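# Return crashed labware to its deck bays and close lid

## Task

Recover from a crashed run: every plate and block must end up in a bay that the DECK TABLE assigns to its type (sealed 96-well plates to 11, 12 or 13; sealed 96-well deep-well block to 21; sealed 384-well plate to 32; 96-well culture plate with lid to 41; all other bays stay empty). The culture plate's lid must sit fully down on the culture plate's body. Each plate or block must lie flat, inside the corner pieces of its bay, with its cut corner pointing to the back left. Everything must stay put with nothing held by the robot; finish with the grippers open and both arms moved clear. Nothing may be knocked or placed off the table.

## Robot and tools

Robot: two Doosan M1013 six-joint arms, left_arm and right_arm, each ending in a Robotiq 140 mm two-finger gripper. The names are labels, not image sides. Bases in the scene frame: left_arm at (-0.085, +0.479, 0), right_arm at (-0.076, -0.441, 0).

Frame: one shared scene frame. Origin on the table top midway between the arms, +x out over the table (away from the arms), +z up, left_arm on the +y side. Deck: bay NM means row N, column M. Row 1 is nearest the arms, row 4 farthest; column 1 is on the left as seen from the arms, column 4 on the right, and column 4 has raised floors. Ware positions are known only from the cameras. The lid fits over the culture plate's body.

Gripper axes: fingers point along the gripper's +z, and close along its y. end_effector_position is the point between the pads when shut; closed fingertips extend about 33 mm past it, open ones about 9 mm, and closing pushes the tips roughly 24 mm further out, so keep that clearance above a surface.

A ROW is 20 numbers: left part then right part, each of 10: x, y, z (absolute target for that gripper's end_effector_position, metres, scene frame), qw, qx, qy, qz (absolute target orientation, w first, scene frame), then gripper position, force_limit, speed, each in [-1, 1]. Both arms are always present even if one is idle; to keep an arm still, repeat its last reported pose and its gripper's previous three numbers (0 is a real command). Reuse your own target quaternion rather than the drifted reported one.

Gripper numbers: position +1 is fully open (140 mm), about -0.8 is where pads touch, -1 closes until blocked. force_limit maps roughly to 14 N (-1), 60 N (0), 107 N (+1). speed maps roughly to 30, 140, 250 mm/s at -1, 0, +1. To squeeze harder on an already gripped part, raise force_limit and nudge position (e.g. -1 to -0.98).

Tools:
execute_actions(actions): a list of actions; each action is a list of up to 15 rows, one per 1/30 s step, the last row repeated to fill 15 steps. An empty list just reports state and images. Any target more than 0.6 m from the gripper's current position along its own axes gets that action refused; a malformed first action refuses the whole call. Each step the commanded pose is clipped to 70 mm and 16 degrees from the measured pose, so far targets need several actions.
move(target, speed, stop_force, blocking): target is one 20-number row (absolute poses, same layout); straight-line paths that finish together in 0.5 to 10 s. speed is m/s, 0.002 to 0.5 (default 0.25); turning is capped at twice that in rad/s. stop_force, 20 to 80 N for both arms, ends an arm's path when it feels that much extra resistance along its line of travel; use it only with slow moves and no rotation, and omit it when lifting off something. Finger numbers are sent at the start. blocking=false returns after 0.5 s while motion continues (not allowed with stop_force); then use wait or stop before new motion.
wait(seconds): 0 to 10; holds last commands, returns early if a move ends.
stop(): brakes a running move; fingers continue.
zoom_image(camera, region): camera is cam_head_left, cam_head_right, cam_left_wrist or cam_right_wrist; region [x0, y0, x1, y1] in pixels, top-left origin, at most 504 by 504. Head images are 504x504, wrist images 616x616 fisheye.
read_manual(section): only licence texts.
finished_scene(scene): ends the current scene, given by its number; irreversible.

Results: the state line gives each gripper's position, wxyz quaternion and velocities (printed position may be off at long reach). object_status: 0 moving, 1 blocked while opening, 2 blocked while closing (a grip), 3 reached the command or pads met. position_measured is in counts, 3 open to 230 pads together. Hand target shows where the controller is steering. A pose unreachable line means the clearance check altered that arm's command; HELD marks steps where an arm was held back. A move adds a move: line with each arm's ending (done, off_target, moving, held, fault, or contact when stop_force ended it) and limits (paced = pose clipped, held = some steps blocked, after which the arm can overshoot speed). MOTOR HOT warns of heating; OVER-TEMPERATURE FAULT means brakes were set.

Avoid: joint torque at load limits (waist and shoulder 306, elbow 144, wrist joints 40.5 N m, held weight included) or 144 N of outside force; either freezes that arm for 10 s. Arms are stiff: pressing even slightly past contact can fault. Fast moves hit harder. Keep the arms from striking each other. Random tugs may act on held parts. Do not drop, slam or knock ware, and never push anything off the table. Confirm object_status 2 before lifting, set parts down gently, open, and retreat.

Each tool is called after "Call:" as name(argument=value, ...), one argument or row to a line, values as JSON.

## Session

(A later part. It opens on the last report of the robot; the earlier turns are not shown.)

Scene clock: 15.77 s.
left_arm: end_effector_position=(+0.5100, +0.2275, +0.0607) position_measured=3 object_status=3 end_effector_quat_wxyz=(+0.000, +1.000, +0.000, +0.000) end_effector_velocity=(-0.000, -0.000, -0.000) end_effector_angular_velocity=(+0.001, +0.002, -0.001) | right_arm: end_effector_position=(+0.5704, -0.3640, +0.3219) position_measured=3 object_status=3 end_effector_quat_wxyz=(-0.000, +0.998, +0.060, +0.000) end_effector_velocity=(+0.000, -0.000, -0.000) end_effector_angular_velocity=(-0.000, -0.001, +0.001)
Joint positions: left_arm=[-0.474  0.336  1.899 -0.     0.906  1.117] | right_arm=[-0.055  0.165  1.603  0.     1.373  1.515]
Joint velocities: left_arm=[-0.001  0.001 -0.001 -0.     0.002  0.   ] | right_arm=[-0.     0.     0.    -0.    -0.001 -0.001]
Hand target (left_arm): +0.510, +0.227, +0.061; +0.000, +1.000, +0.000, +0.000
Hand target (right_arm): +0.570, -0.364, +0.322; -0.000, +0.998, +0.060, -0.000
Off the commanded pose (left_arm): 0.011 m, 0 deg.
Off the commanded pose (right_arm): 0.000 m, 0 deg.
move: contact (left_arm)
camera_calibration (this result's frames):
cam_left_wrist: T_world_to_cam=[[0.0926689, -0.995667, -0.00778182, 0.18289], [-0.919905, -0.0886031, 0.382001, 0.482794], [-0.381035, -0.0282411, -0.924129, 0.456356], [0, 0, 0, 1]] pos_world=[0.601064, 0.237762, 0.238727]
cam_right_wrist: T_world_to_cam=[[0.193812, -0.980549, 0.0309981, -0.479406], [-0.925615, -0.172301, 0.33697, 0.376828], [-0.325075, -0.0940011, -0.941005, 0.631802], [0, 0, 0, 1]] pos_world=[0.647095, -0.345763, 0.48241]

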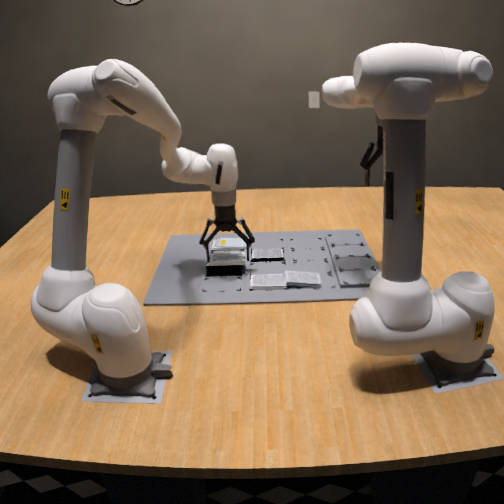

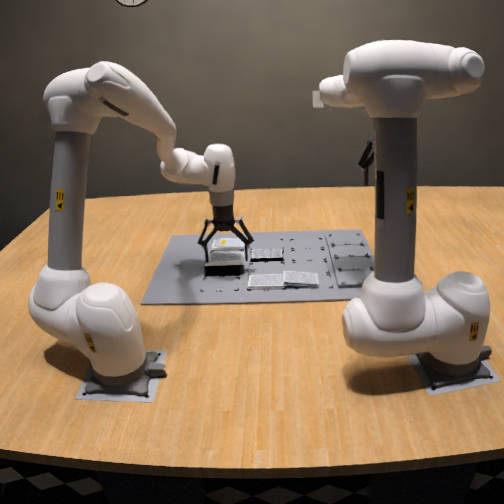

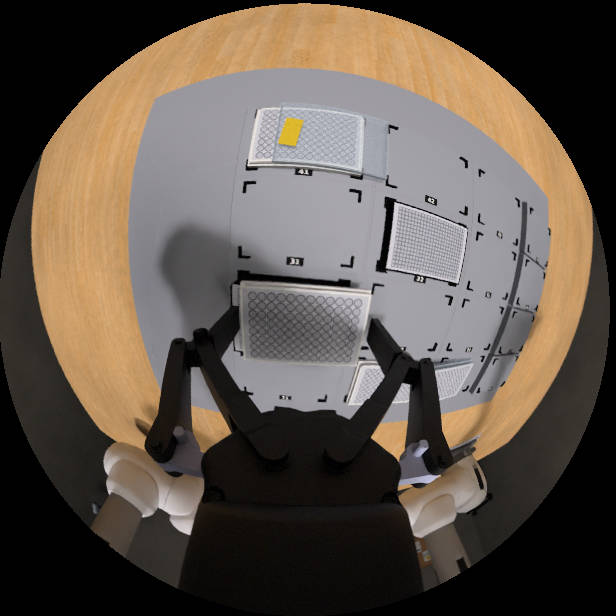

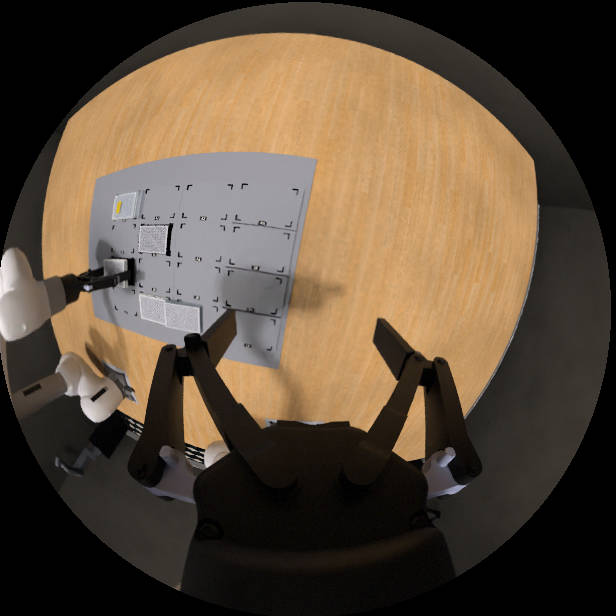

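Call:
move(
  target=[0.51,0.229,0.066,0,1,0,0,1,0,0,0.5704,-0.364,0.3219,0,0.998,0.06,0,1,0,0],
  speed=0.03,
)

Call:
move(
  target=[0.51,0.229,0.066,0,1,0,0,-1,0,-1,0.5704,-0.364,0.3219,0,0.998,0.06,0,1,0,0],
)

Call:
move(
  target=[0.51,0.229,0.09,0,1,0,0,-1,0,-1,0.5704,-0.364,0.3219,0,0.998,0.06,0,1,0,0],
  speed=0.08,
)

Call:
zoom_image(
  camera="cam_left_wrist",
  region=[190, 230, 430, 400],
)

Scene clock: 17.20 s.
left_arm: end_effector_position=(+0.5100, +0.2290, +0.0660) position_measured=3 object_status=3 end_effector_quat_wxyz=(-0.000, +1.000, -0.000, -0.000) end_effector_velocity=(+0.000, -0.000, +0.000) end_effector_angular_velocity=(+0.000, +0.000, +0.000) | right_arm: end_effector_position=(+0.5704, -0.3640, +0.3219) position_measured=3 object_status=3 end_effector_quat_wxyz=(-0.000, +0.998, +0.060, +0.000) end_effector_velocity=(-0.000, +0.000, +0.000) end_effector_angular_velocity=(+0.000, +0.001, +0.001)
Joint positions: left_arm=[-0.472  0.33   1.896 -0.     0.916  1.119] | right_arm=[-0.055  0.165  1.603  0.     1.373  1.515]
Joint velocities: left_arm=[-0.     0.    -0.001 -0.     0.001 -0.   ] | right_arm=[ 0.    -0.    -0.     0.     0.001 -0.001]
Hand target (left_arm): +0.510, +0.229, +0.066; +0.000, +1.000, -0.000, -0.000
Hand target (right_arm): +0.570, -0.364, +0.322; -0.000, +0.998, +0.060, -0.000
Off the commanded pose (left_arm): 0.000 m, 0 deg.
Off the commanded pose (right_arm): 0.000 m, 0 deg.
move: done
camera_calibration (this result's frames):
cam_left_wrist: T_world_to_cam=[[0.0925656, -0.995676, -0.00779411, 0.184449], [-0.919906, -0.0885118, 0.38202, 0.480888], [-0.381058, -0.0281921, -0.924121, 0.461335], [0, 0, 0, 1]] pos_world=[0.601093, 0.239222, 0.244059]
cam_right_wrist: T_world_to_cam=[[0.193812, -0.980549, 0.0309982, -0.479406], [-0.925615, -0.172301, 0.33697, 0.376828], [-0.325075, -0.0940012, -0.941005, 0.631802], [0, 0, 0, 1]] pos_world=[0.647095, -0.345763, 0.48241]

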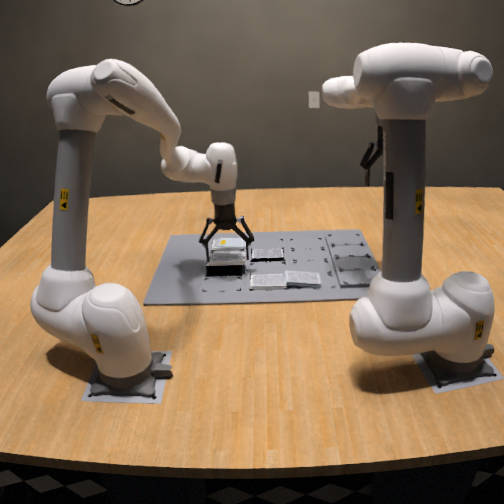

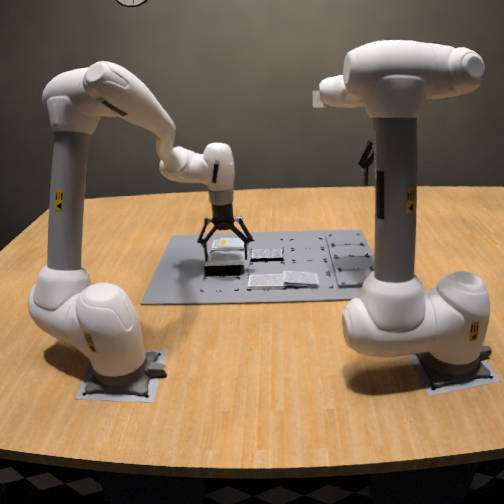

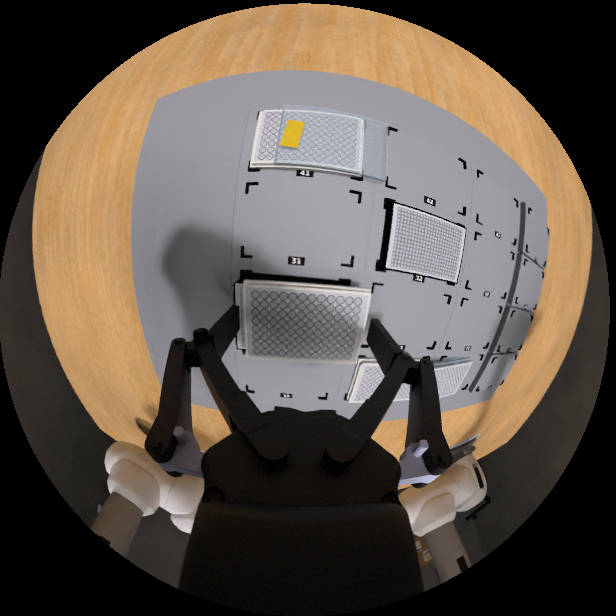

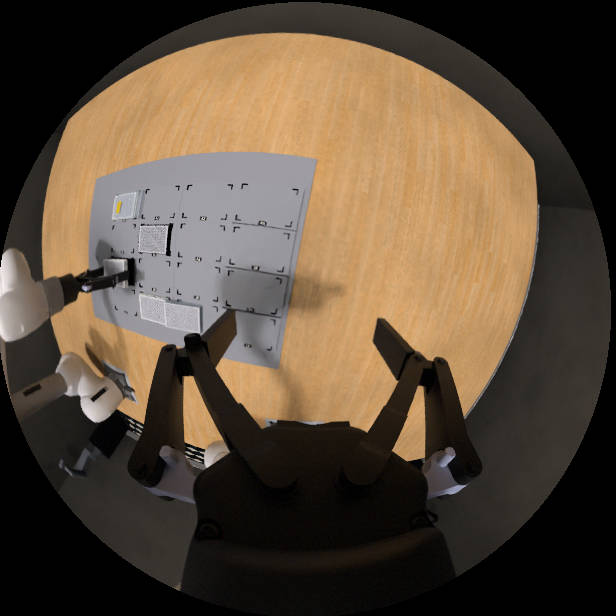

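Scene clock: 18.07 s.
left_arm: end_effector_position=(+0.5101, +0.2290, +0.0663) position_measured=33 object_status=2 end_effector_quat_wxyz=(+0.000, +1.000, +0.000, +0.000) end_effector_velocity=(-0.000, +0.000, -0.001) end_effector_angular_velocity=(+0.000, +0.002, +0.001) | right_arm: end_effector_position=(+0.5704, -0.3640, +0.3219) position_measured=3 object_status=3 end_effector_quat_wxyz=(-0.000, +0.998, +0.060, +0.000) end_effector_velocity=(-0.000, +0.000, -0.000) end_effector_angular_velocity=(-0.000, +0.000, -0.001)
Joint positions: left_arm=[-0.472  0.329  1.896 -0.     0.916  1.119] | right_arm=[-0.055  0.165  1.603  0.     1.373  1.515]
Joint velocities: left_arm=[ 0.     0.001  0.    -0.001  0.001 -0.   ] | right_arm=[ 0.     0.    -0.    -0.     0.     0.002]
Hand target (left_arm): +0.510, +0.229, +0.066; -0.000, +1.000, -0.000, -0.000
Hand target (right_arm): +0.570, -0.364, +0.322; -0.000, +0.998, +0.060, -0.000
Off the commanded pose (left_arm): 0.000 m, 0 deg.
Off the commanded pose (right_arm): 0.000 m, 0 deg.
move: done
camera_calibration (this result's frames):
cam_left_wrist: T_world_to_cam=[[0.0926536, -0.995669, -0.00765373, 0.184411], [-0.919991, -0.0885463, 0.381806, 0.480921], [-0.38083, -0.0283344, -0.924211, 0.461557], [0, 0, 0, 1]] pos_world=[0.601132, 0.239274, 0.244369]
cam_right_wrist: T_world_to_cam=[[0.193812, -0.980549, 0.0309983, -0.479406], [-0.925615, -0.172301, 0.33697, 0.376828], [-0.325075, -0.0940013, -0.941005, 0.631802], [0, 0, 0, 1]] pos_world=[0.647095, -0.345763, 0.48241]

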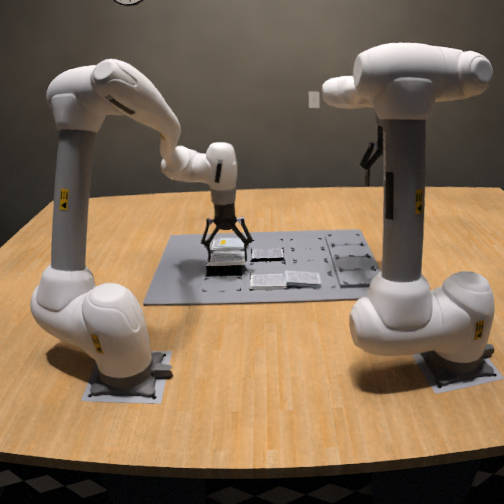

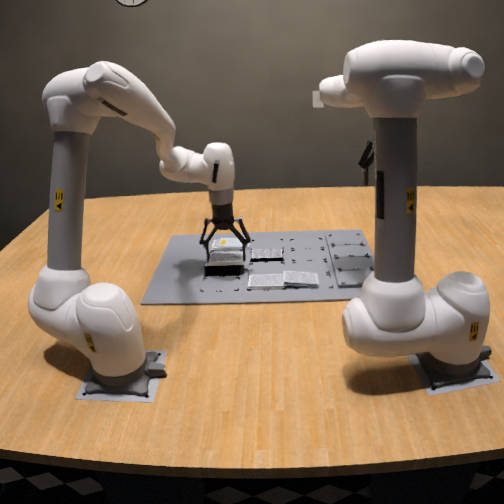

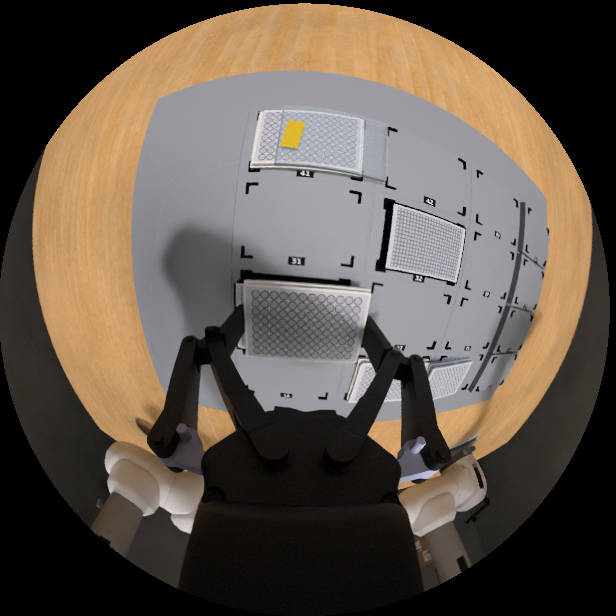

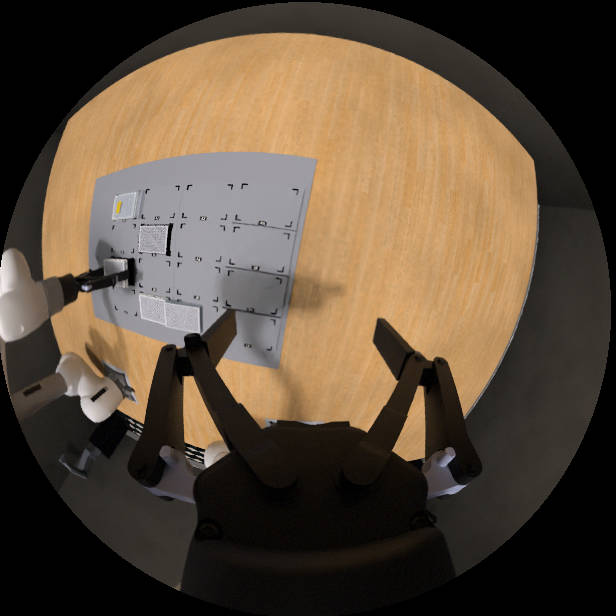

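Scene clock: 18.77 s.
left_arm: end_effector_position=(+0.5100, +0.2290, +0.0900) position_measured=35 object_status=2 end_effector_quat_wxyz=(-0.000, +1.000, +0.000, -0.000) end_effector_velocity=(+0.000, -0.001, +0.000) end_effector_angular_velocity=(-0.000, +0.000, -0.000) | right_arm: end_effector_position=(+0.5704, -0.3640, +0.3219) position_measured=3 object_status=3 end_effector_quat_wxyz=(-0.000, +0.998, +0.060, +0.000) end_effector_velocity=(-0.000, +0.000, +0.000) end_effector_angular_velocity=(-0.000, -0.000, +0.001)
Joint positions: left_arm=[-0.472  0.306  1.877 -0.     0.959  1.119] | right_arm=[-0.055  0.165  1.603  0.     1.373  1.515]
Joint velocities: left_arm=[-0.001  0.    -0.001 -0.     0.     0.   ] | right_arm=[ 0.001 -0.    -0.    -0.     0.     0.   ]
Hand target (left_arm): +0.510, +0.229, +0.090; +0.000, +1.000, -0.000, -0.000
Hand target (right_arm): +0.570, -0.364, +0.322; -0.000, +0.998, +0.060, -0.000
Off the commanded pose (left_arm): 0.000 m, 0 deg.
Off the commanded pose (right_arm): 0.000 m, 0 deg.
move: done
camera_calibration (this result's frames):
cam_left_wrist: T_world_to_cam=[[0.0926212, -0.995671, -0.00780356, 0.184659], [-0.919894, -0.0885663, 0.382035, 0.471748], [-0.381072, -0.0282061, -0.924115, 0.483532], [0, 0, 0, 1]] pos_world=[0.601115, 0.23928, 0.268056]
cam_right_wrist: T_world_to_cam=[[0.193812, -0.980549, 0.0309981, -0.479406], [-0.925615, -0.172301, 0.33697, 0.376828], [-0.325075, -0.0940012, -0.941005, 0.631802], [0, 0, 0, 1]] pos_world=[0.647095, -0.345763, 0.48241]

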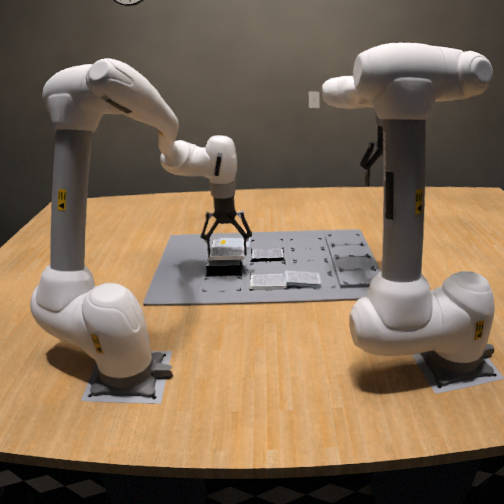

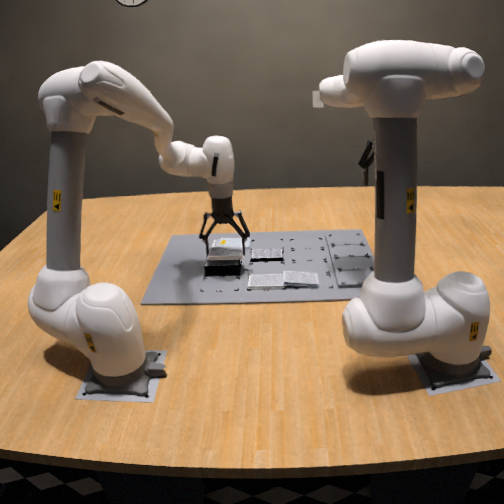

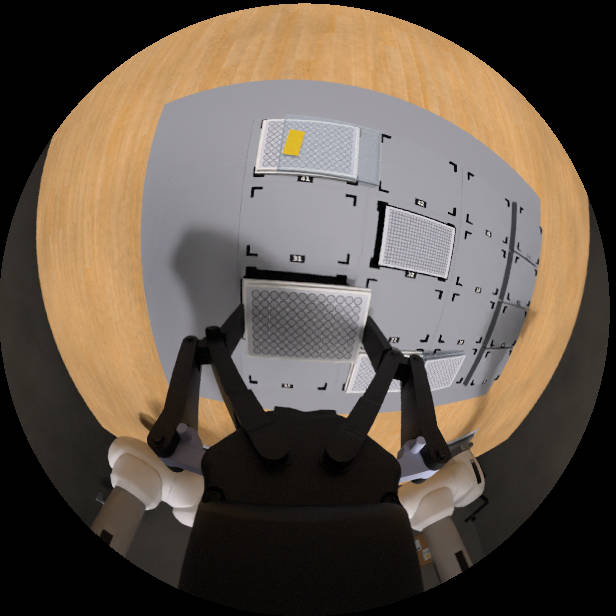

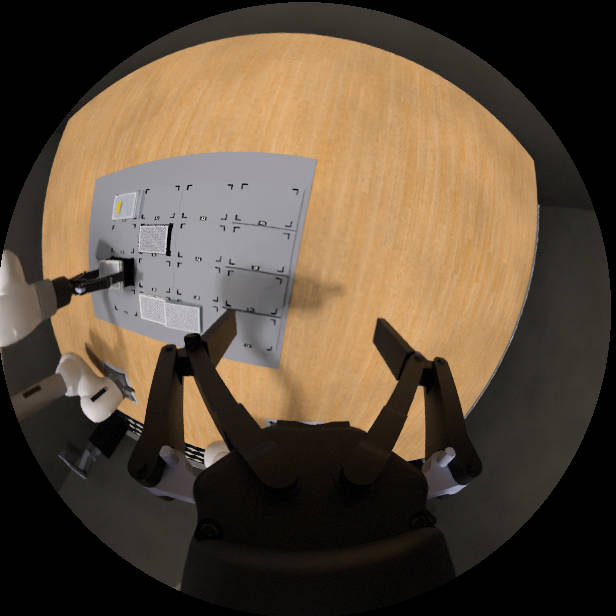

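Region (190, 230, 430, 400) of cam_left_wrist's 616x616 image, scaled by 2.100, with more detail than that image has; it fills the top 357 rows of this view, and the rest is white.

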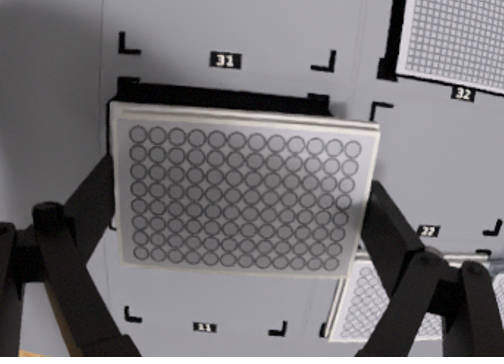

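Call:
move(
  target=[0.4,0.239,0.085,0,1,0,0,-1,0,-1,0.5704,-0.364,0.3219,0,0.998,0.06,0,1,0,0],
  speed=0.15,
)

Call:
move(
  target=[0.4,0.239,0.036,0,1,0,0,-1,0,-1,0.5704,-0.364,0.3219,0,0.998,0.06,0,1,0,0],
  speed=0.08,
)

Call:
zoom_image(
  camera="cam_left_wrist",
  region=[190, 230, 430, 400],
)

Call:
zoom_image(
  camera="cam_head_left",
  region=[185, 240, 275, 300],
)

Scene clock: 20.10 s.
left_arm: end_effector_position=(+0.4000, +0.2390, +0.0852) position_measured=35 object_status=2 end_effector_quat_wxyz=(+0.000, +1.000, +0.000, -0.000) end_effector_velocity=(-0.001, +0.001, +0.000) end_effector_angular_velocity=(+0.001, +0.000, -0.000) | right_arm: end_effector_position=(+0.5704, -0.3640, +0.3219) position_measured=3 object_status=3 end_effector_quat_wxyz=(-0.000, +0.998, +0.060, +0.000) end_effector_velocity=(-0.000, +0.000, +0.000) end_effector_angular_velocity=(-0.000, +0.000, +0.001)
Joint positions: left_arm=[-0.544  0.164  2.076 -0.     0.902  1.047] | right_arm=[-0.055  0.165  1.603  0.     1.373  1.515]
Joint velocities: left_arm=[-0.    -0.002  0.001  0.001  0.001 -0.   ] | right_arm=[ 0.    -0.    -0.    -0.     0.    -0.001]
Hand target (left_arm): +0.400, +0.239, +0.085; -0.000, +1.000, +0.000, -0.000
Hand target (right_arm): +0.570, -0.364, +0.322; -0.000, +0.998, +0.060, -0.000
Off the commanded pose (left_arm): 0.000 m, 0 deg.
Off the commanded pose (right_arm): 0.000 m, 0 deg.
move: done
camera_calibration (this result's frames):
cam_left_wrist: T_world_to_cam=[[0.0927789, -0.995657, -0.00766893, 0.204664], [-0.919854, -0.0886584, 0.382111, 0.373253], [-0.381132, -0.0283975, -0.924085, 0.437473], [0, 0, 0, 1]] pos_world=[0.491084, 0.24929, 0.263207]
cam_right_wrist: T_world_to_cam=[[0.193812, -0.980549, 0.0309981, -0.479406], [-0.925615, -0.172301, 0.33697, 0.376828], [-0.325075, -0.0940012, -0.941005, 0.631802], [0, 0, 0, 1]] pos_world=[0.647095, -0.345763, 0.48241]

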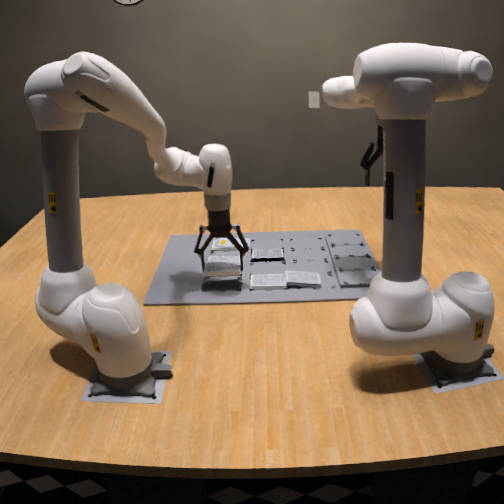

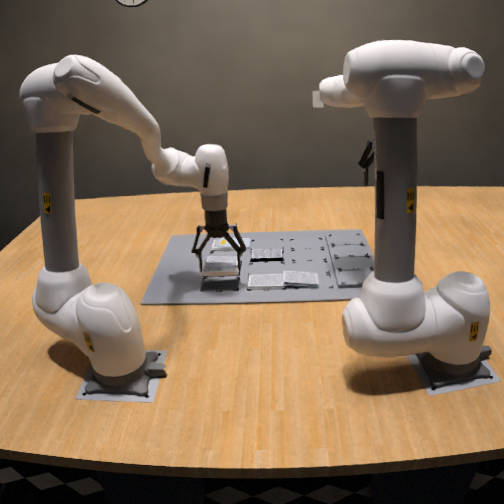

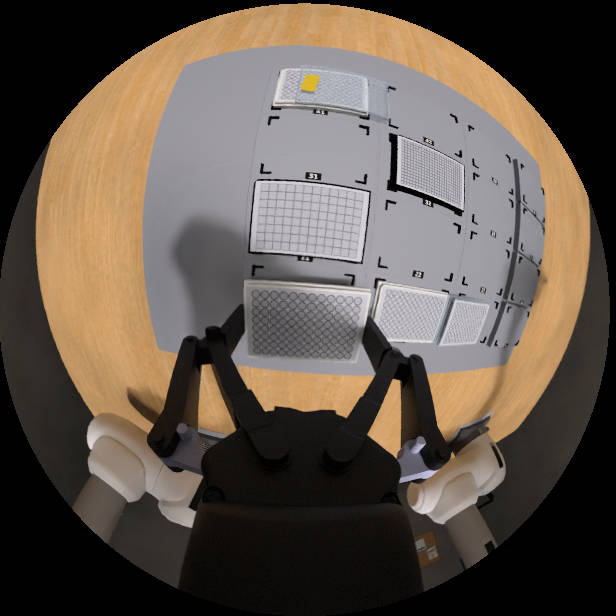

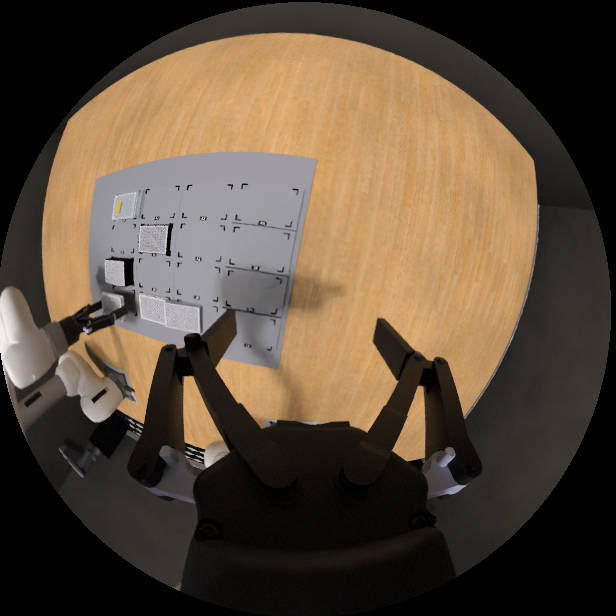

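Scene clock: 21.00 s.
left_arm: end_effector_position=(+0.4000, +0.2390, +0.0359) position_measured=35 object_status=2 end_effector_quat_wxyz=(-0.000, +1.000, +0.000, -0.000) end_effector_velocity=(+0.000, -0.000, +0.000) end_effector_angular_velocity=(-0.001, -0.000, +0.001) | right_arm: end_effector_position=(+0.5704, -0.3640, +0.3219) position_measured=3 object_status=3 end_effector_quat_wxyz=(-0.000, +0.998, +0.060, +0.000) end_effector_velocity=(+0.000, -0.000, -0.000) end_effector_angular_velocity=(+0.000, -0.001, +0.000)
Joint positions: left_arm=[-0.544  0.224  2.115  0.     0.802  1.047] | right_arm=[-0.055  0.165  1.603  0.     1.373  1.515]
Joint velocities: left_arm=[ 0.    -0.    -0.001 -0.001  0.    -0.   ] | right_arm=[-0.     0.    -0.    -0.    -0.001 -0.   ]
Hand target (left_arm): +0.400, +0.239, +0.036; -0.000, +1.000, +0.000, +0.000
Hand target (right_arm): +0.570, -0.364, +0.322; -0.000, +0.998, +0.060, -0.000
Off the commanded pose (left_arm): 0.000 m, 0 deg.
Off the commanded pose (right_arm): 0.000 m, 0 deg.
move: done
camera_calibration (this result's frames):
cam_left_wrist: T_world_to_cam=[[0.0926288, -0.99567, -0.00788042, 0.20439], [-0.919896, -0.0886031, 0.382021, 0.392042], [-0.381065, -0.028137, -0.92412, 0.3919], [0, 0, 0, 1]] pos_world=[0.491045, 0.249268, 0.214006]
cam_right_wrist: T_world_to_cam=[[0.193812, -0.980549, 0.0309982, -0.479406], [-0.925615, -0.172301, 0.33697, 0.376828], [-0.325075, -0.0940012, -0.941005, 0.631802], [0, 0, 0, 1]] pos_world=[0.647095, -0.345763, 0.48241]

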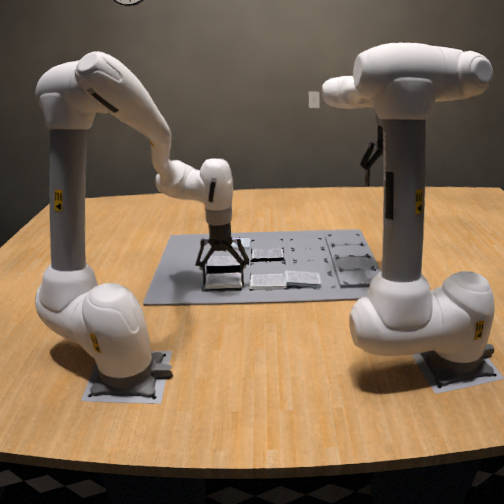

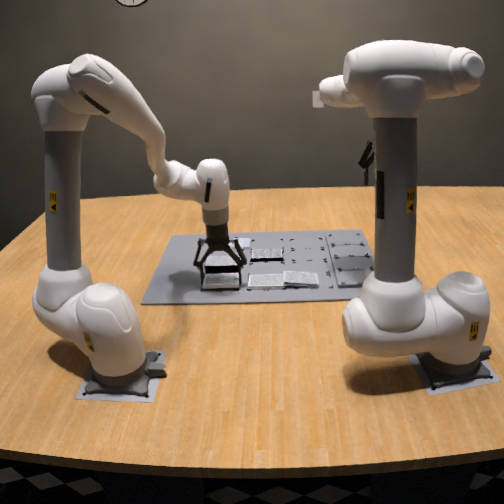

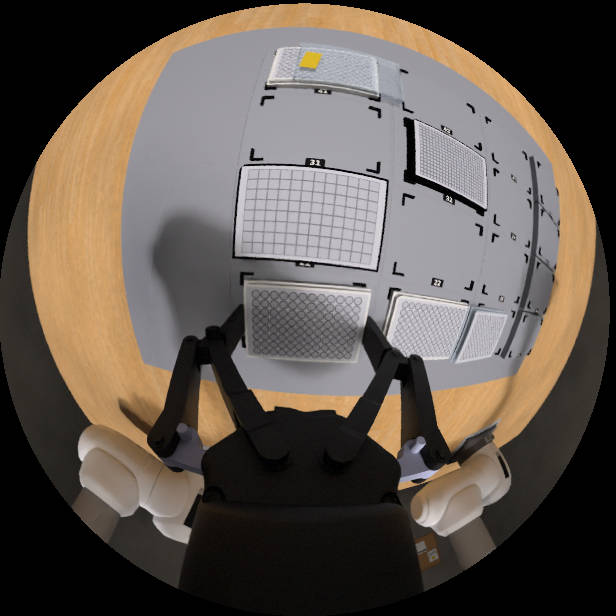

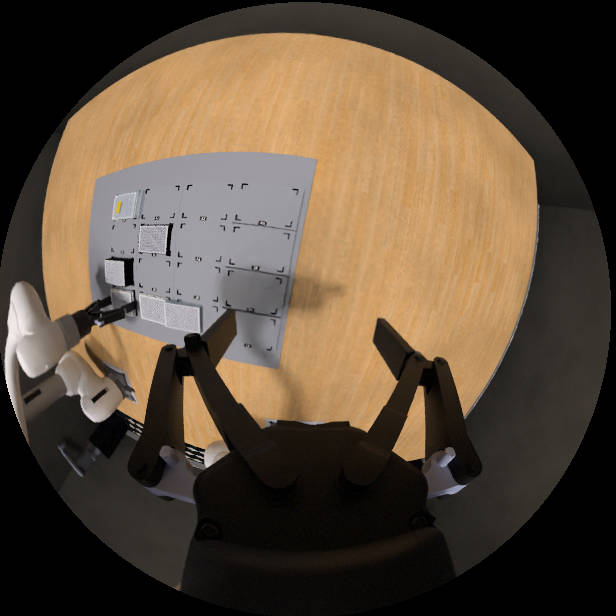

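Region (190, 230, 430, 400) of cam_left_wrist's 616x616 image, scaled by 2.100, with more detail than that image has; it fills the top 357 rows of this view, and the rest is white.

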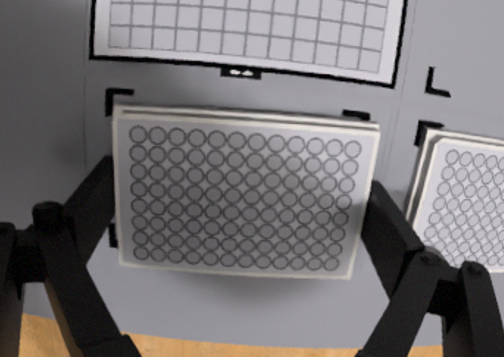

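Region (185, 240, 275, 300) of cam_head_left's 504x504 image, scaled by 5.600, with more detail than that image has.

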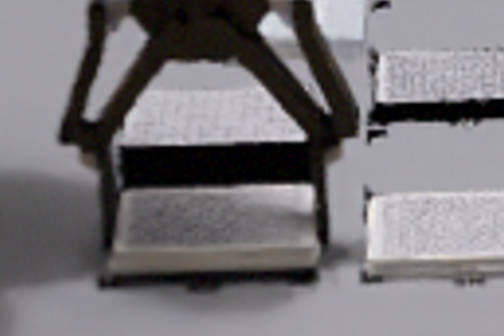

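Call:
move(
  target=[0.3975,0.242,0.03,0,1,0,0,-1,0,-1,0.5704,-0.364,0.3219,0,0.998,0.06,0,1,0,0],
  speed=0.03,
)

Call:
zoom_image(
  camera="cam_left_wrist",
  region=[220, 255, 400, 375],
)

Call:
zoom_image(
  camera="cam_head_left",
  region=[185, 240, 275, 300],
)

Scene clock: 22.17 s.
left_arm: end_effector_position=(+0.3975, +0.2420, +0.0300) position_measured=35 object_status=2 end_effector_quat_wxyz=(-0.000, +1.000, -0.000, +0.000) end_effector_velocity=(+0.000, +0.000, -0.000) end_effector_angular_velocity=(+0.000, +0.000, +0.001) | right_arm: end_effector_position=(+0.5704, -0.3640, +0.3219) position_measured=3 object_status=3 end_effector_quat_wxyz=(-0.000, +0.998, +0.060, +0.000) end_effector_velocity=(+0.001, -0.000, -0.000) end_effector_angular_velocity=(+0.000, -0.002, -0.001)
Joint positions: left_arm=[-0.542  0.227  2.126  0.     0.788  1.05 ] | right_arm=[-0.055  0.165  1.603  0.     1.373  1.515]
Joint velocities: left_arm=[ 0.001  0.    -0.     0.     0.    -0.001] | right_arm=[-0.     0.     0.     0.    -0.002  0.   ]
Hand target (left_arm): +0.398, +0.242, +0.030; -0.000, +1.000, +0.000, +0.000
Hand target (right_arm): +0.570, -0.364, +0.322; -0.000, +0.998, +0.060, -0.000
Off the commanded pose (left_arm): 0.000 m, 0 deg.
Off the commanded pose (right_arm): 0.000 m, 0 deg.
move: done
camera_calibration (this result's frames):
cam_left_wrist: T_world_to_cam=[[0.0925417, -0.995678, -0.0078195, 0.207563], [-0.919939, -0.0885018, 0.381943, 0.392327], [-0.380984, -0.0281522, -0.924153, 0.385559], [0, 0, 0, 1]] pos_world=[0.488601, 0.252242, 0.208092]
cam_right_wrist: T_world_to_cam=[[0.193812, -0.980549, 0.030998, -0.479406], [-0.925615, -0.172301, 0.33697, 0.376828], [-0.325075, -0.094001, -0.941005, 0.631802], [0, 0, 0, 1]] pos_world=[0.647095, -0.345763, 0.48241]

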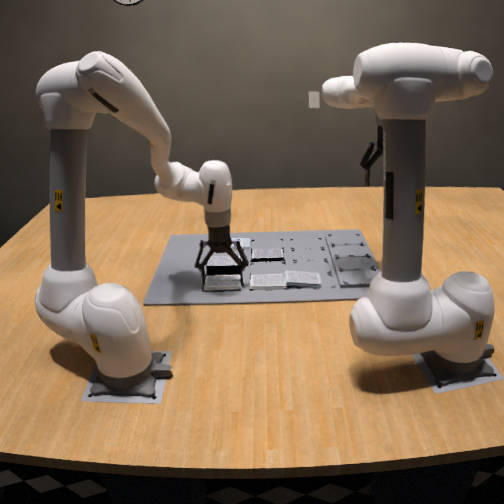

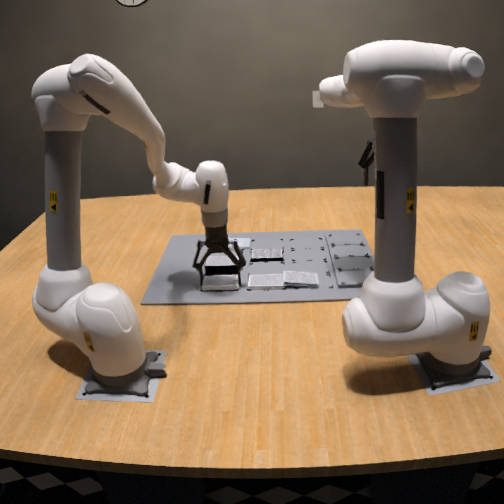

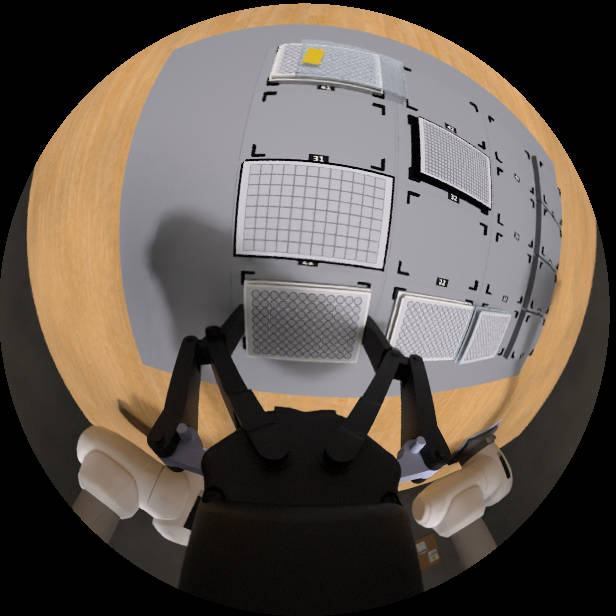

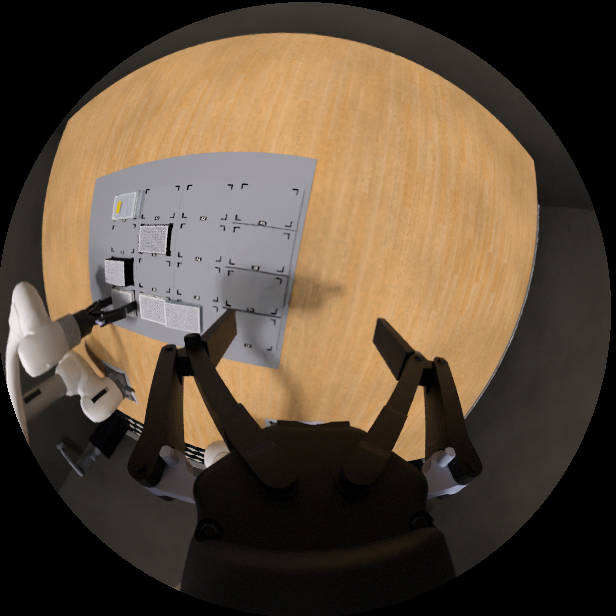

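Region (220, 255, 400, 375) of cam_left_wrist's 616x616 image, scaled by 2.800, with more detail than that image has.

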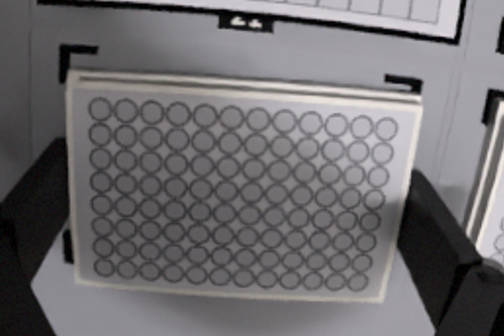

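Region (185, 240, 275, 300) of cam_head_left's 504x504 image, scaled by 5.600, with more detail than that image has.

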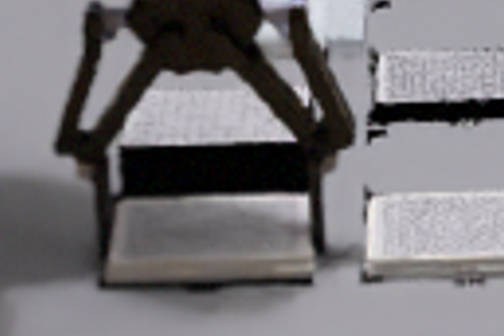

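Call:
move(
  target=[0.3995,0.2435,0.027,0,1,-0.0105,0,-1,0,-1,0.5704,-0.364,0.3219,0,0.998,0.06,0,1,0,0],
  speed=0.02,
)

Call:
zoom_image(
  camera="cam_left_wrist",
  region=[220, 255, 400, 375],
)

Scene clock: 23.33 s.
left_arm: end_effector_position=(+0.3995, +0.2436, +0.0269) position_measured=35 object_status=2 end_effector_quat_wxyz=(-0.000, +1.000, -0.011, -0.000) end_effector_velocity=(+0.000, -0.000, +0.001) end_effector_angular_velocity=(-0.000, -0.000, +0.001) | right_arm: end_effector_position=(+0.5704, -0.3640, +0.3219) position_measured=3 object_status=3 end_effector_quat_wxyz=(-0.000, +0.998, +0.060, +0.000) end_effector_velocity=(+0.000, -0.001, +0.000) end_effector_angular_velocity=(-0.001, -0.000, -0.000)
Joint positions: left_arm=[-0.537  0.233  2.126  0.     0.783  1.075] | right_arm=[-0.055  0.165  1.603  0.     1.373  1.515]
Joint velocities: left_arm=[-0.    -0.001 -0.001  0.     0.001 -0.002] | right_arm=[-0.001 -0.     0.    -0.001 -0.    -0.001]
Hand target (left_arm): +0.400, +0.244, +0.027; -0.000, +1.000, -0.010, +0.000
Hand target (right_arm): +0.570, -0.364, +0.322; -0.000, +0.998, +0.060, -0.000
Off the commanded pose (left_arm): 0.000 m, 0 deg.
Off the commanded pose (right_arm): 0.000 m, 0 deg.
move: done
camera_calibration (this result's frames):
cam_left_wrist: T_world_to_cam=[[0.0716533, -0.997398, -0.00790276, 0.21767], [-0.921542, -0.0692309, 0.382057, 0.391373], [-0.38161, -0.0200929, -0.924105, 0.381787], [0, 0, 0, 1]] pos_world=[0.490763, 0.25187, 0.205005]
cam_right_wrist: T_world_to_cam=[[0.193812, -0.980549, 0.0309982, -0.479406], [-0.925615, -0.172301, 0.33697, 0.376828], [-0.325075, -0.0940013, -0.941005, 0.631802], [0, 0, 0, 1]] pos_world=[0.647095, -0.345763, 0.48241]

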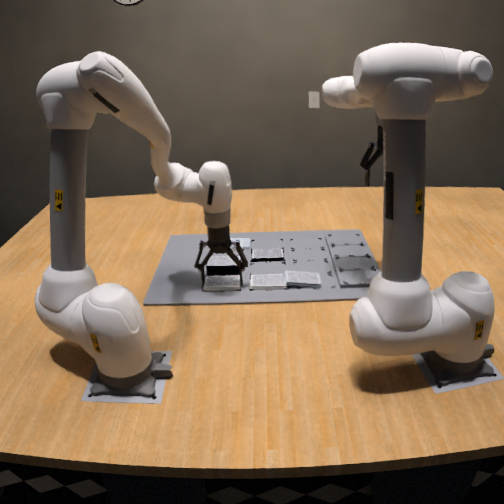

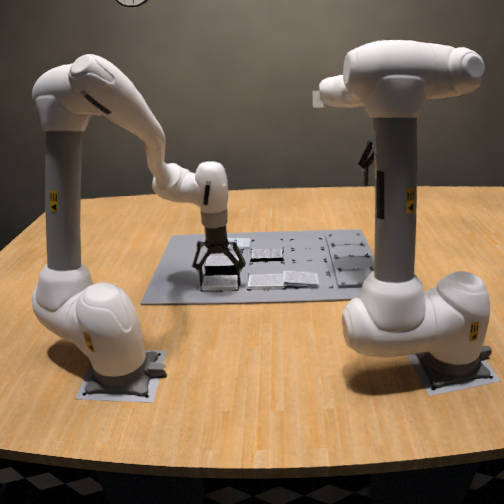

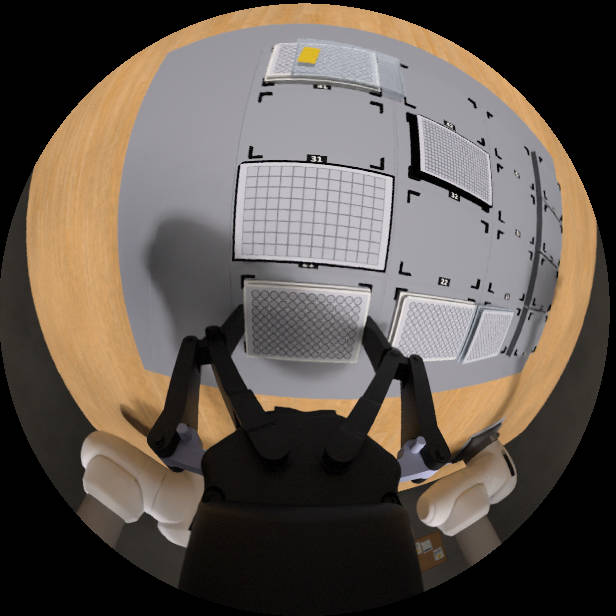

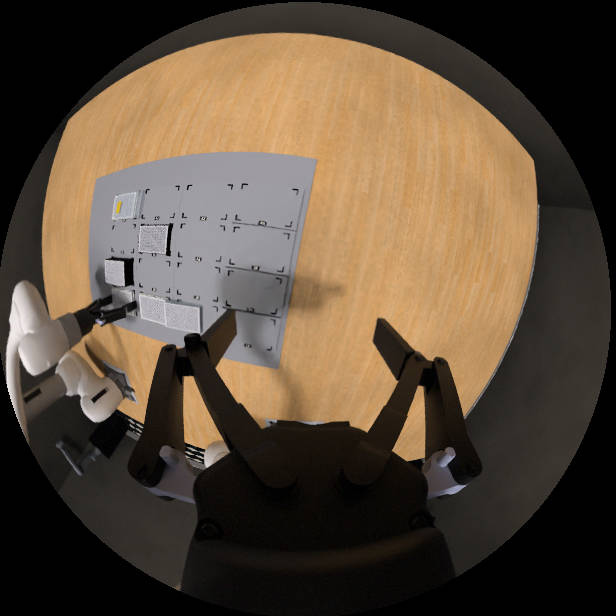

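Region (220, 255, 400, 375) of cam_left_wrist's 616x616 image, scaled by 2.800, with more detail than that image has.

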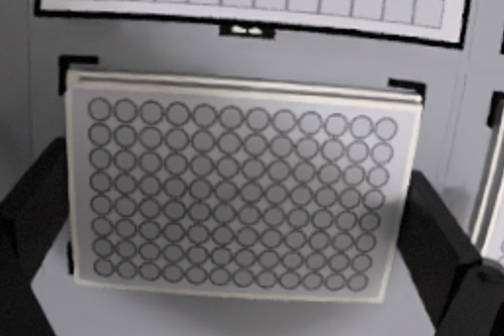

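Looks aligned. Lower with force stop.

Call:
move(
  target=[0.3995,0.244,0.018,0,1,-0.0105,0,-1,0,-1,0.5704,-0.364,0.3219,0,0.998,0.06,0,1,0,0],
  speed=0.005,
  stop_force=20,
)

Call:
zoom_image(
  camera="cam_left_wrist",
  region=[220, 255, 400, 375],
)

Scene clock: 24.13 s.
left_arm: end_effector_position=(+0.3996, +0.2436, +0.0257) position_measured=35 object_status=2 end_effector_quat_wxyz=(+0.000, +1.000, -0.011, +0.000) end_effector_velocity=(+0.000, -0.000, +0.000) end_effector_angular_velocity=(-0.001, +0.001, +0.001) | right_arm: end_effector_position=(+0.5704, -0.3640, +0.3219) position_measured=3 object_status=3 end_effector_quat_wxyz=(-0.000, +0.998, +0.060, +0.000) end_effector_velocity=(+0.000, +0.000, -0.000) end_effector_angular_velocity=(+0.000, -0.000, +0.000)
Joint positions: left_arm=[-0.537  0.234  2.127  0.     0.78   1.075] | right_arm=[-0.055  0.165  1.603  0.     1.373  1.515]
Joint velocities: left_arm=[ 0.     0.    -0.001 -0.001  0.001  0.   ] | right_arm=[ 0.  0.  0.  0. -0. -0.]
Hand target (left_arm): +0.400, +0.244, +0.026; +0.000, +1.000, -0.011, +0.000
Hand target (right_arm): +0.570, -0.364, +0.322; -0.000, +0.998, +0.060, -0.000
Off the commanded pose (left_arm): 0.008 m, 0 deg.
Off the commanded pose (right_arm): 0.000 m, 0 deg.
move: contact (left_arm)
camera_calibration (this result's frames):
cam_left_wrist: T_world_to_cam=[[0.0716389, -0.9974, -0.00776458, 0.217694], [-0.921626, -0.0691691, 0.381866, 0.391977], [-0.38141, -0.0202004, -0.924185, 0.38064], [0, 0, 0, 1]] pos_world=[0.490841, 0.25193, 0.20379]
cam_right_wrist: T_world_to_cam=[[0.193812, -0.980549, 0.0309982, -0.479406], [-0.925615, -0.172301, 0.33697, 0.376828], [-0.325075, -0.0940013, -0.941005, 0.631802], [0, 0, 0, 1]] pos_world=[0.647095, -0.345763, 0.48241]

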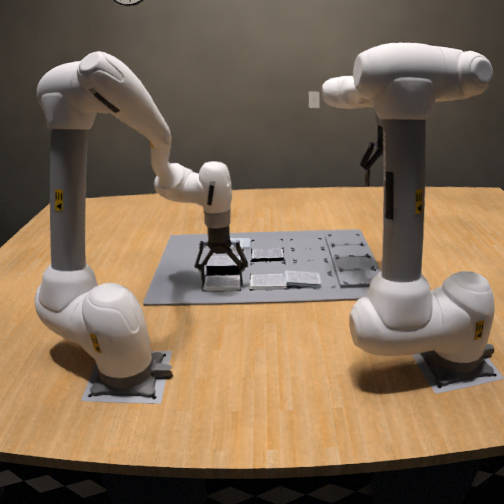

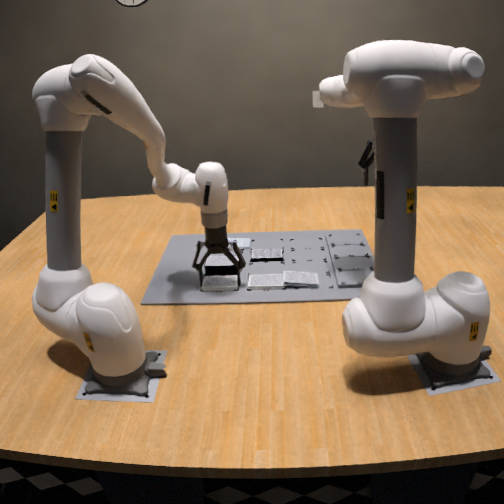

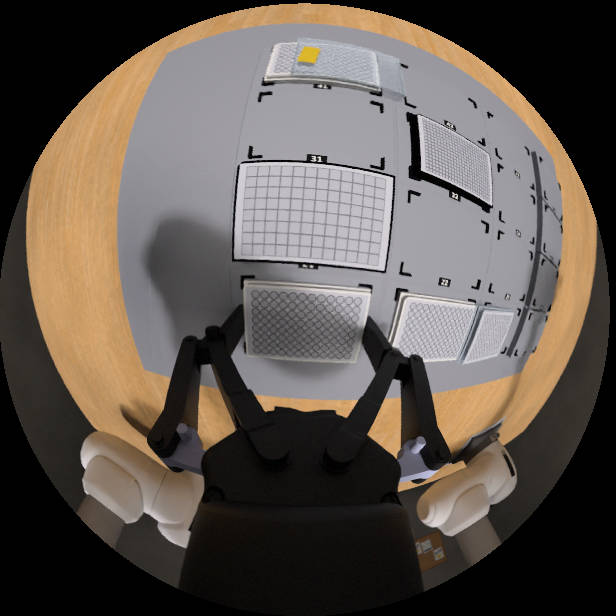

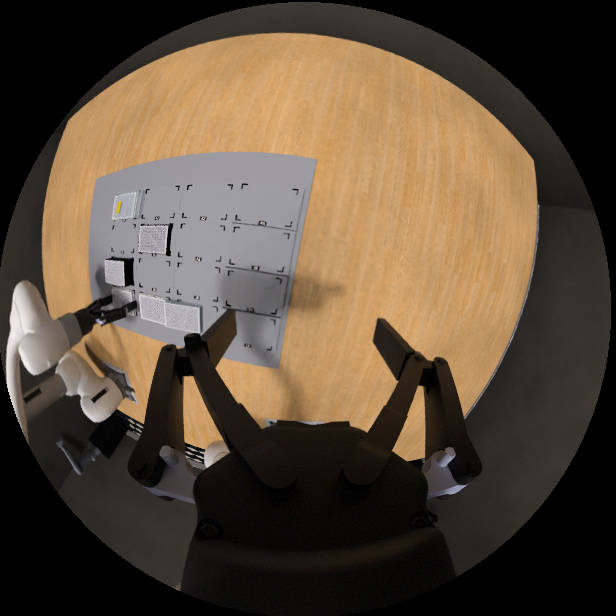

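Region (220, 255, 400, 375) of cam_left_wrist's 616x616 image, scaled by 2.800, with more detail than that image has.

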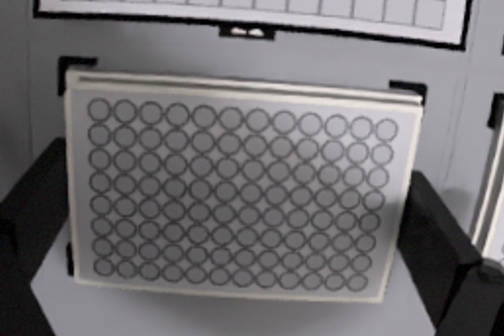

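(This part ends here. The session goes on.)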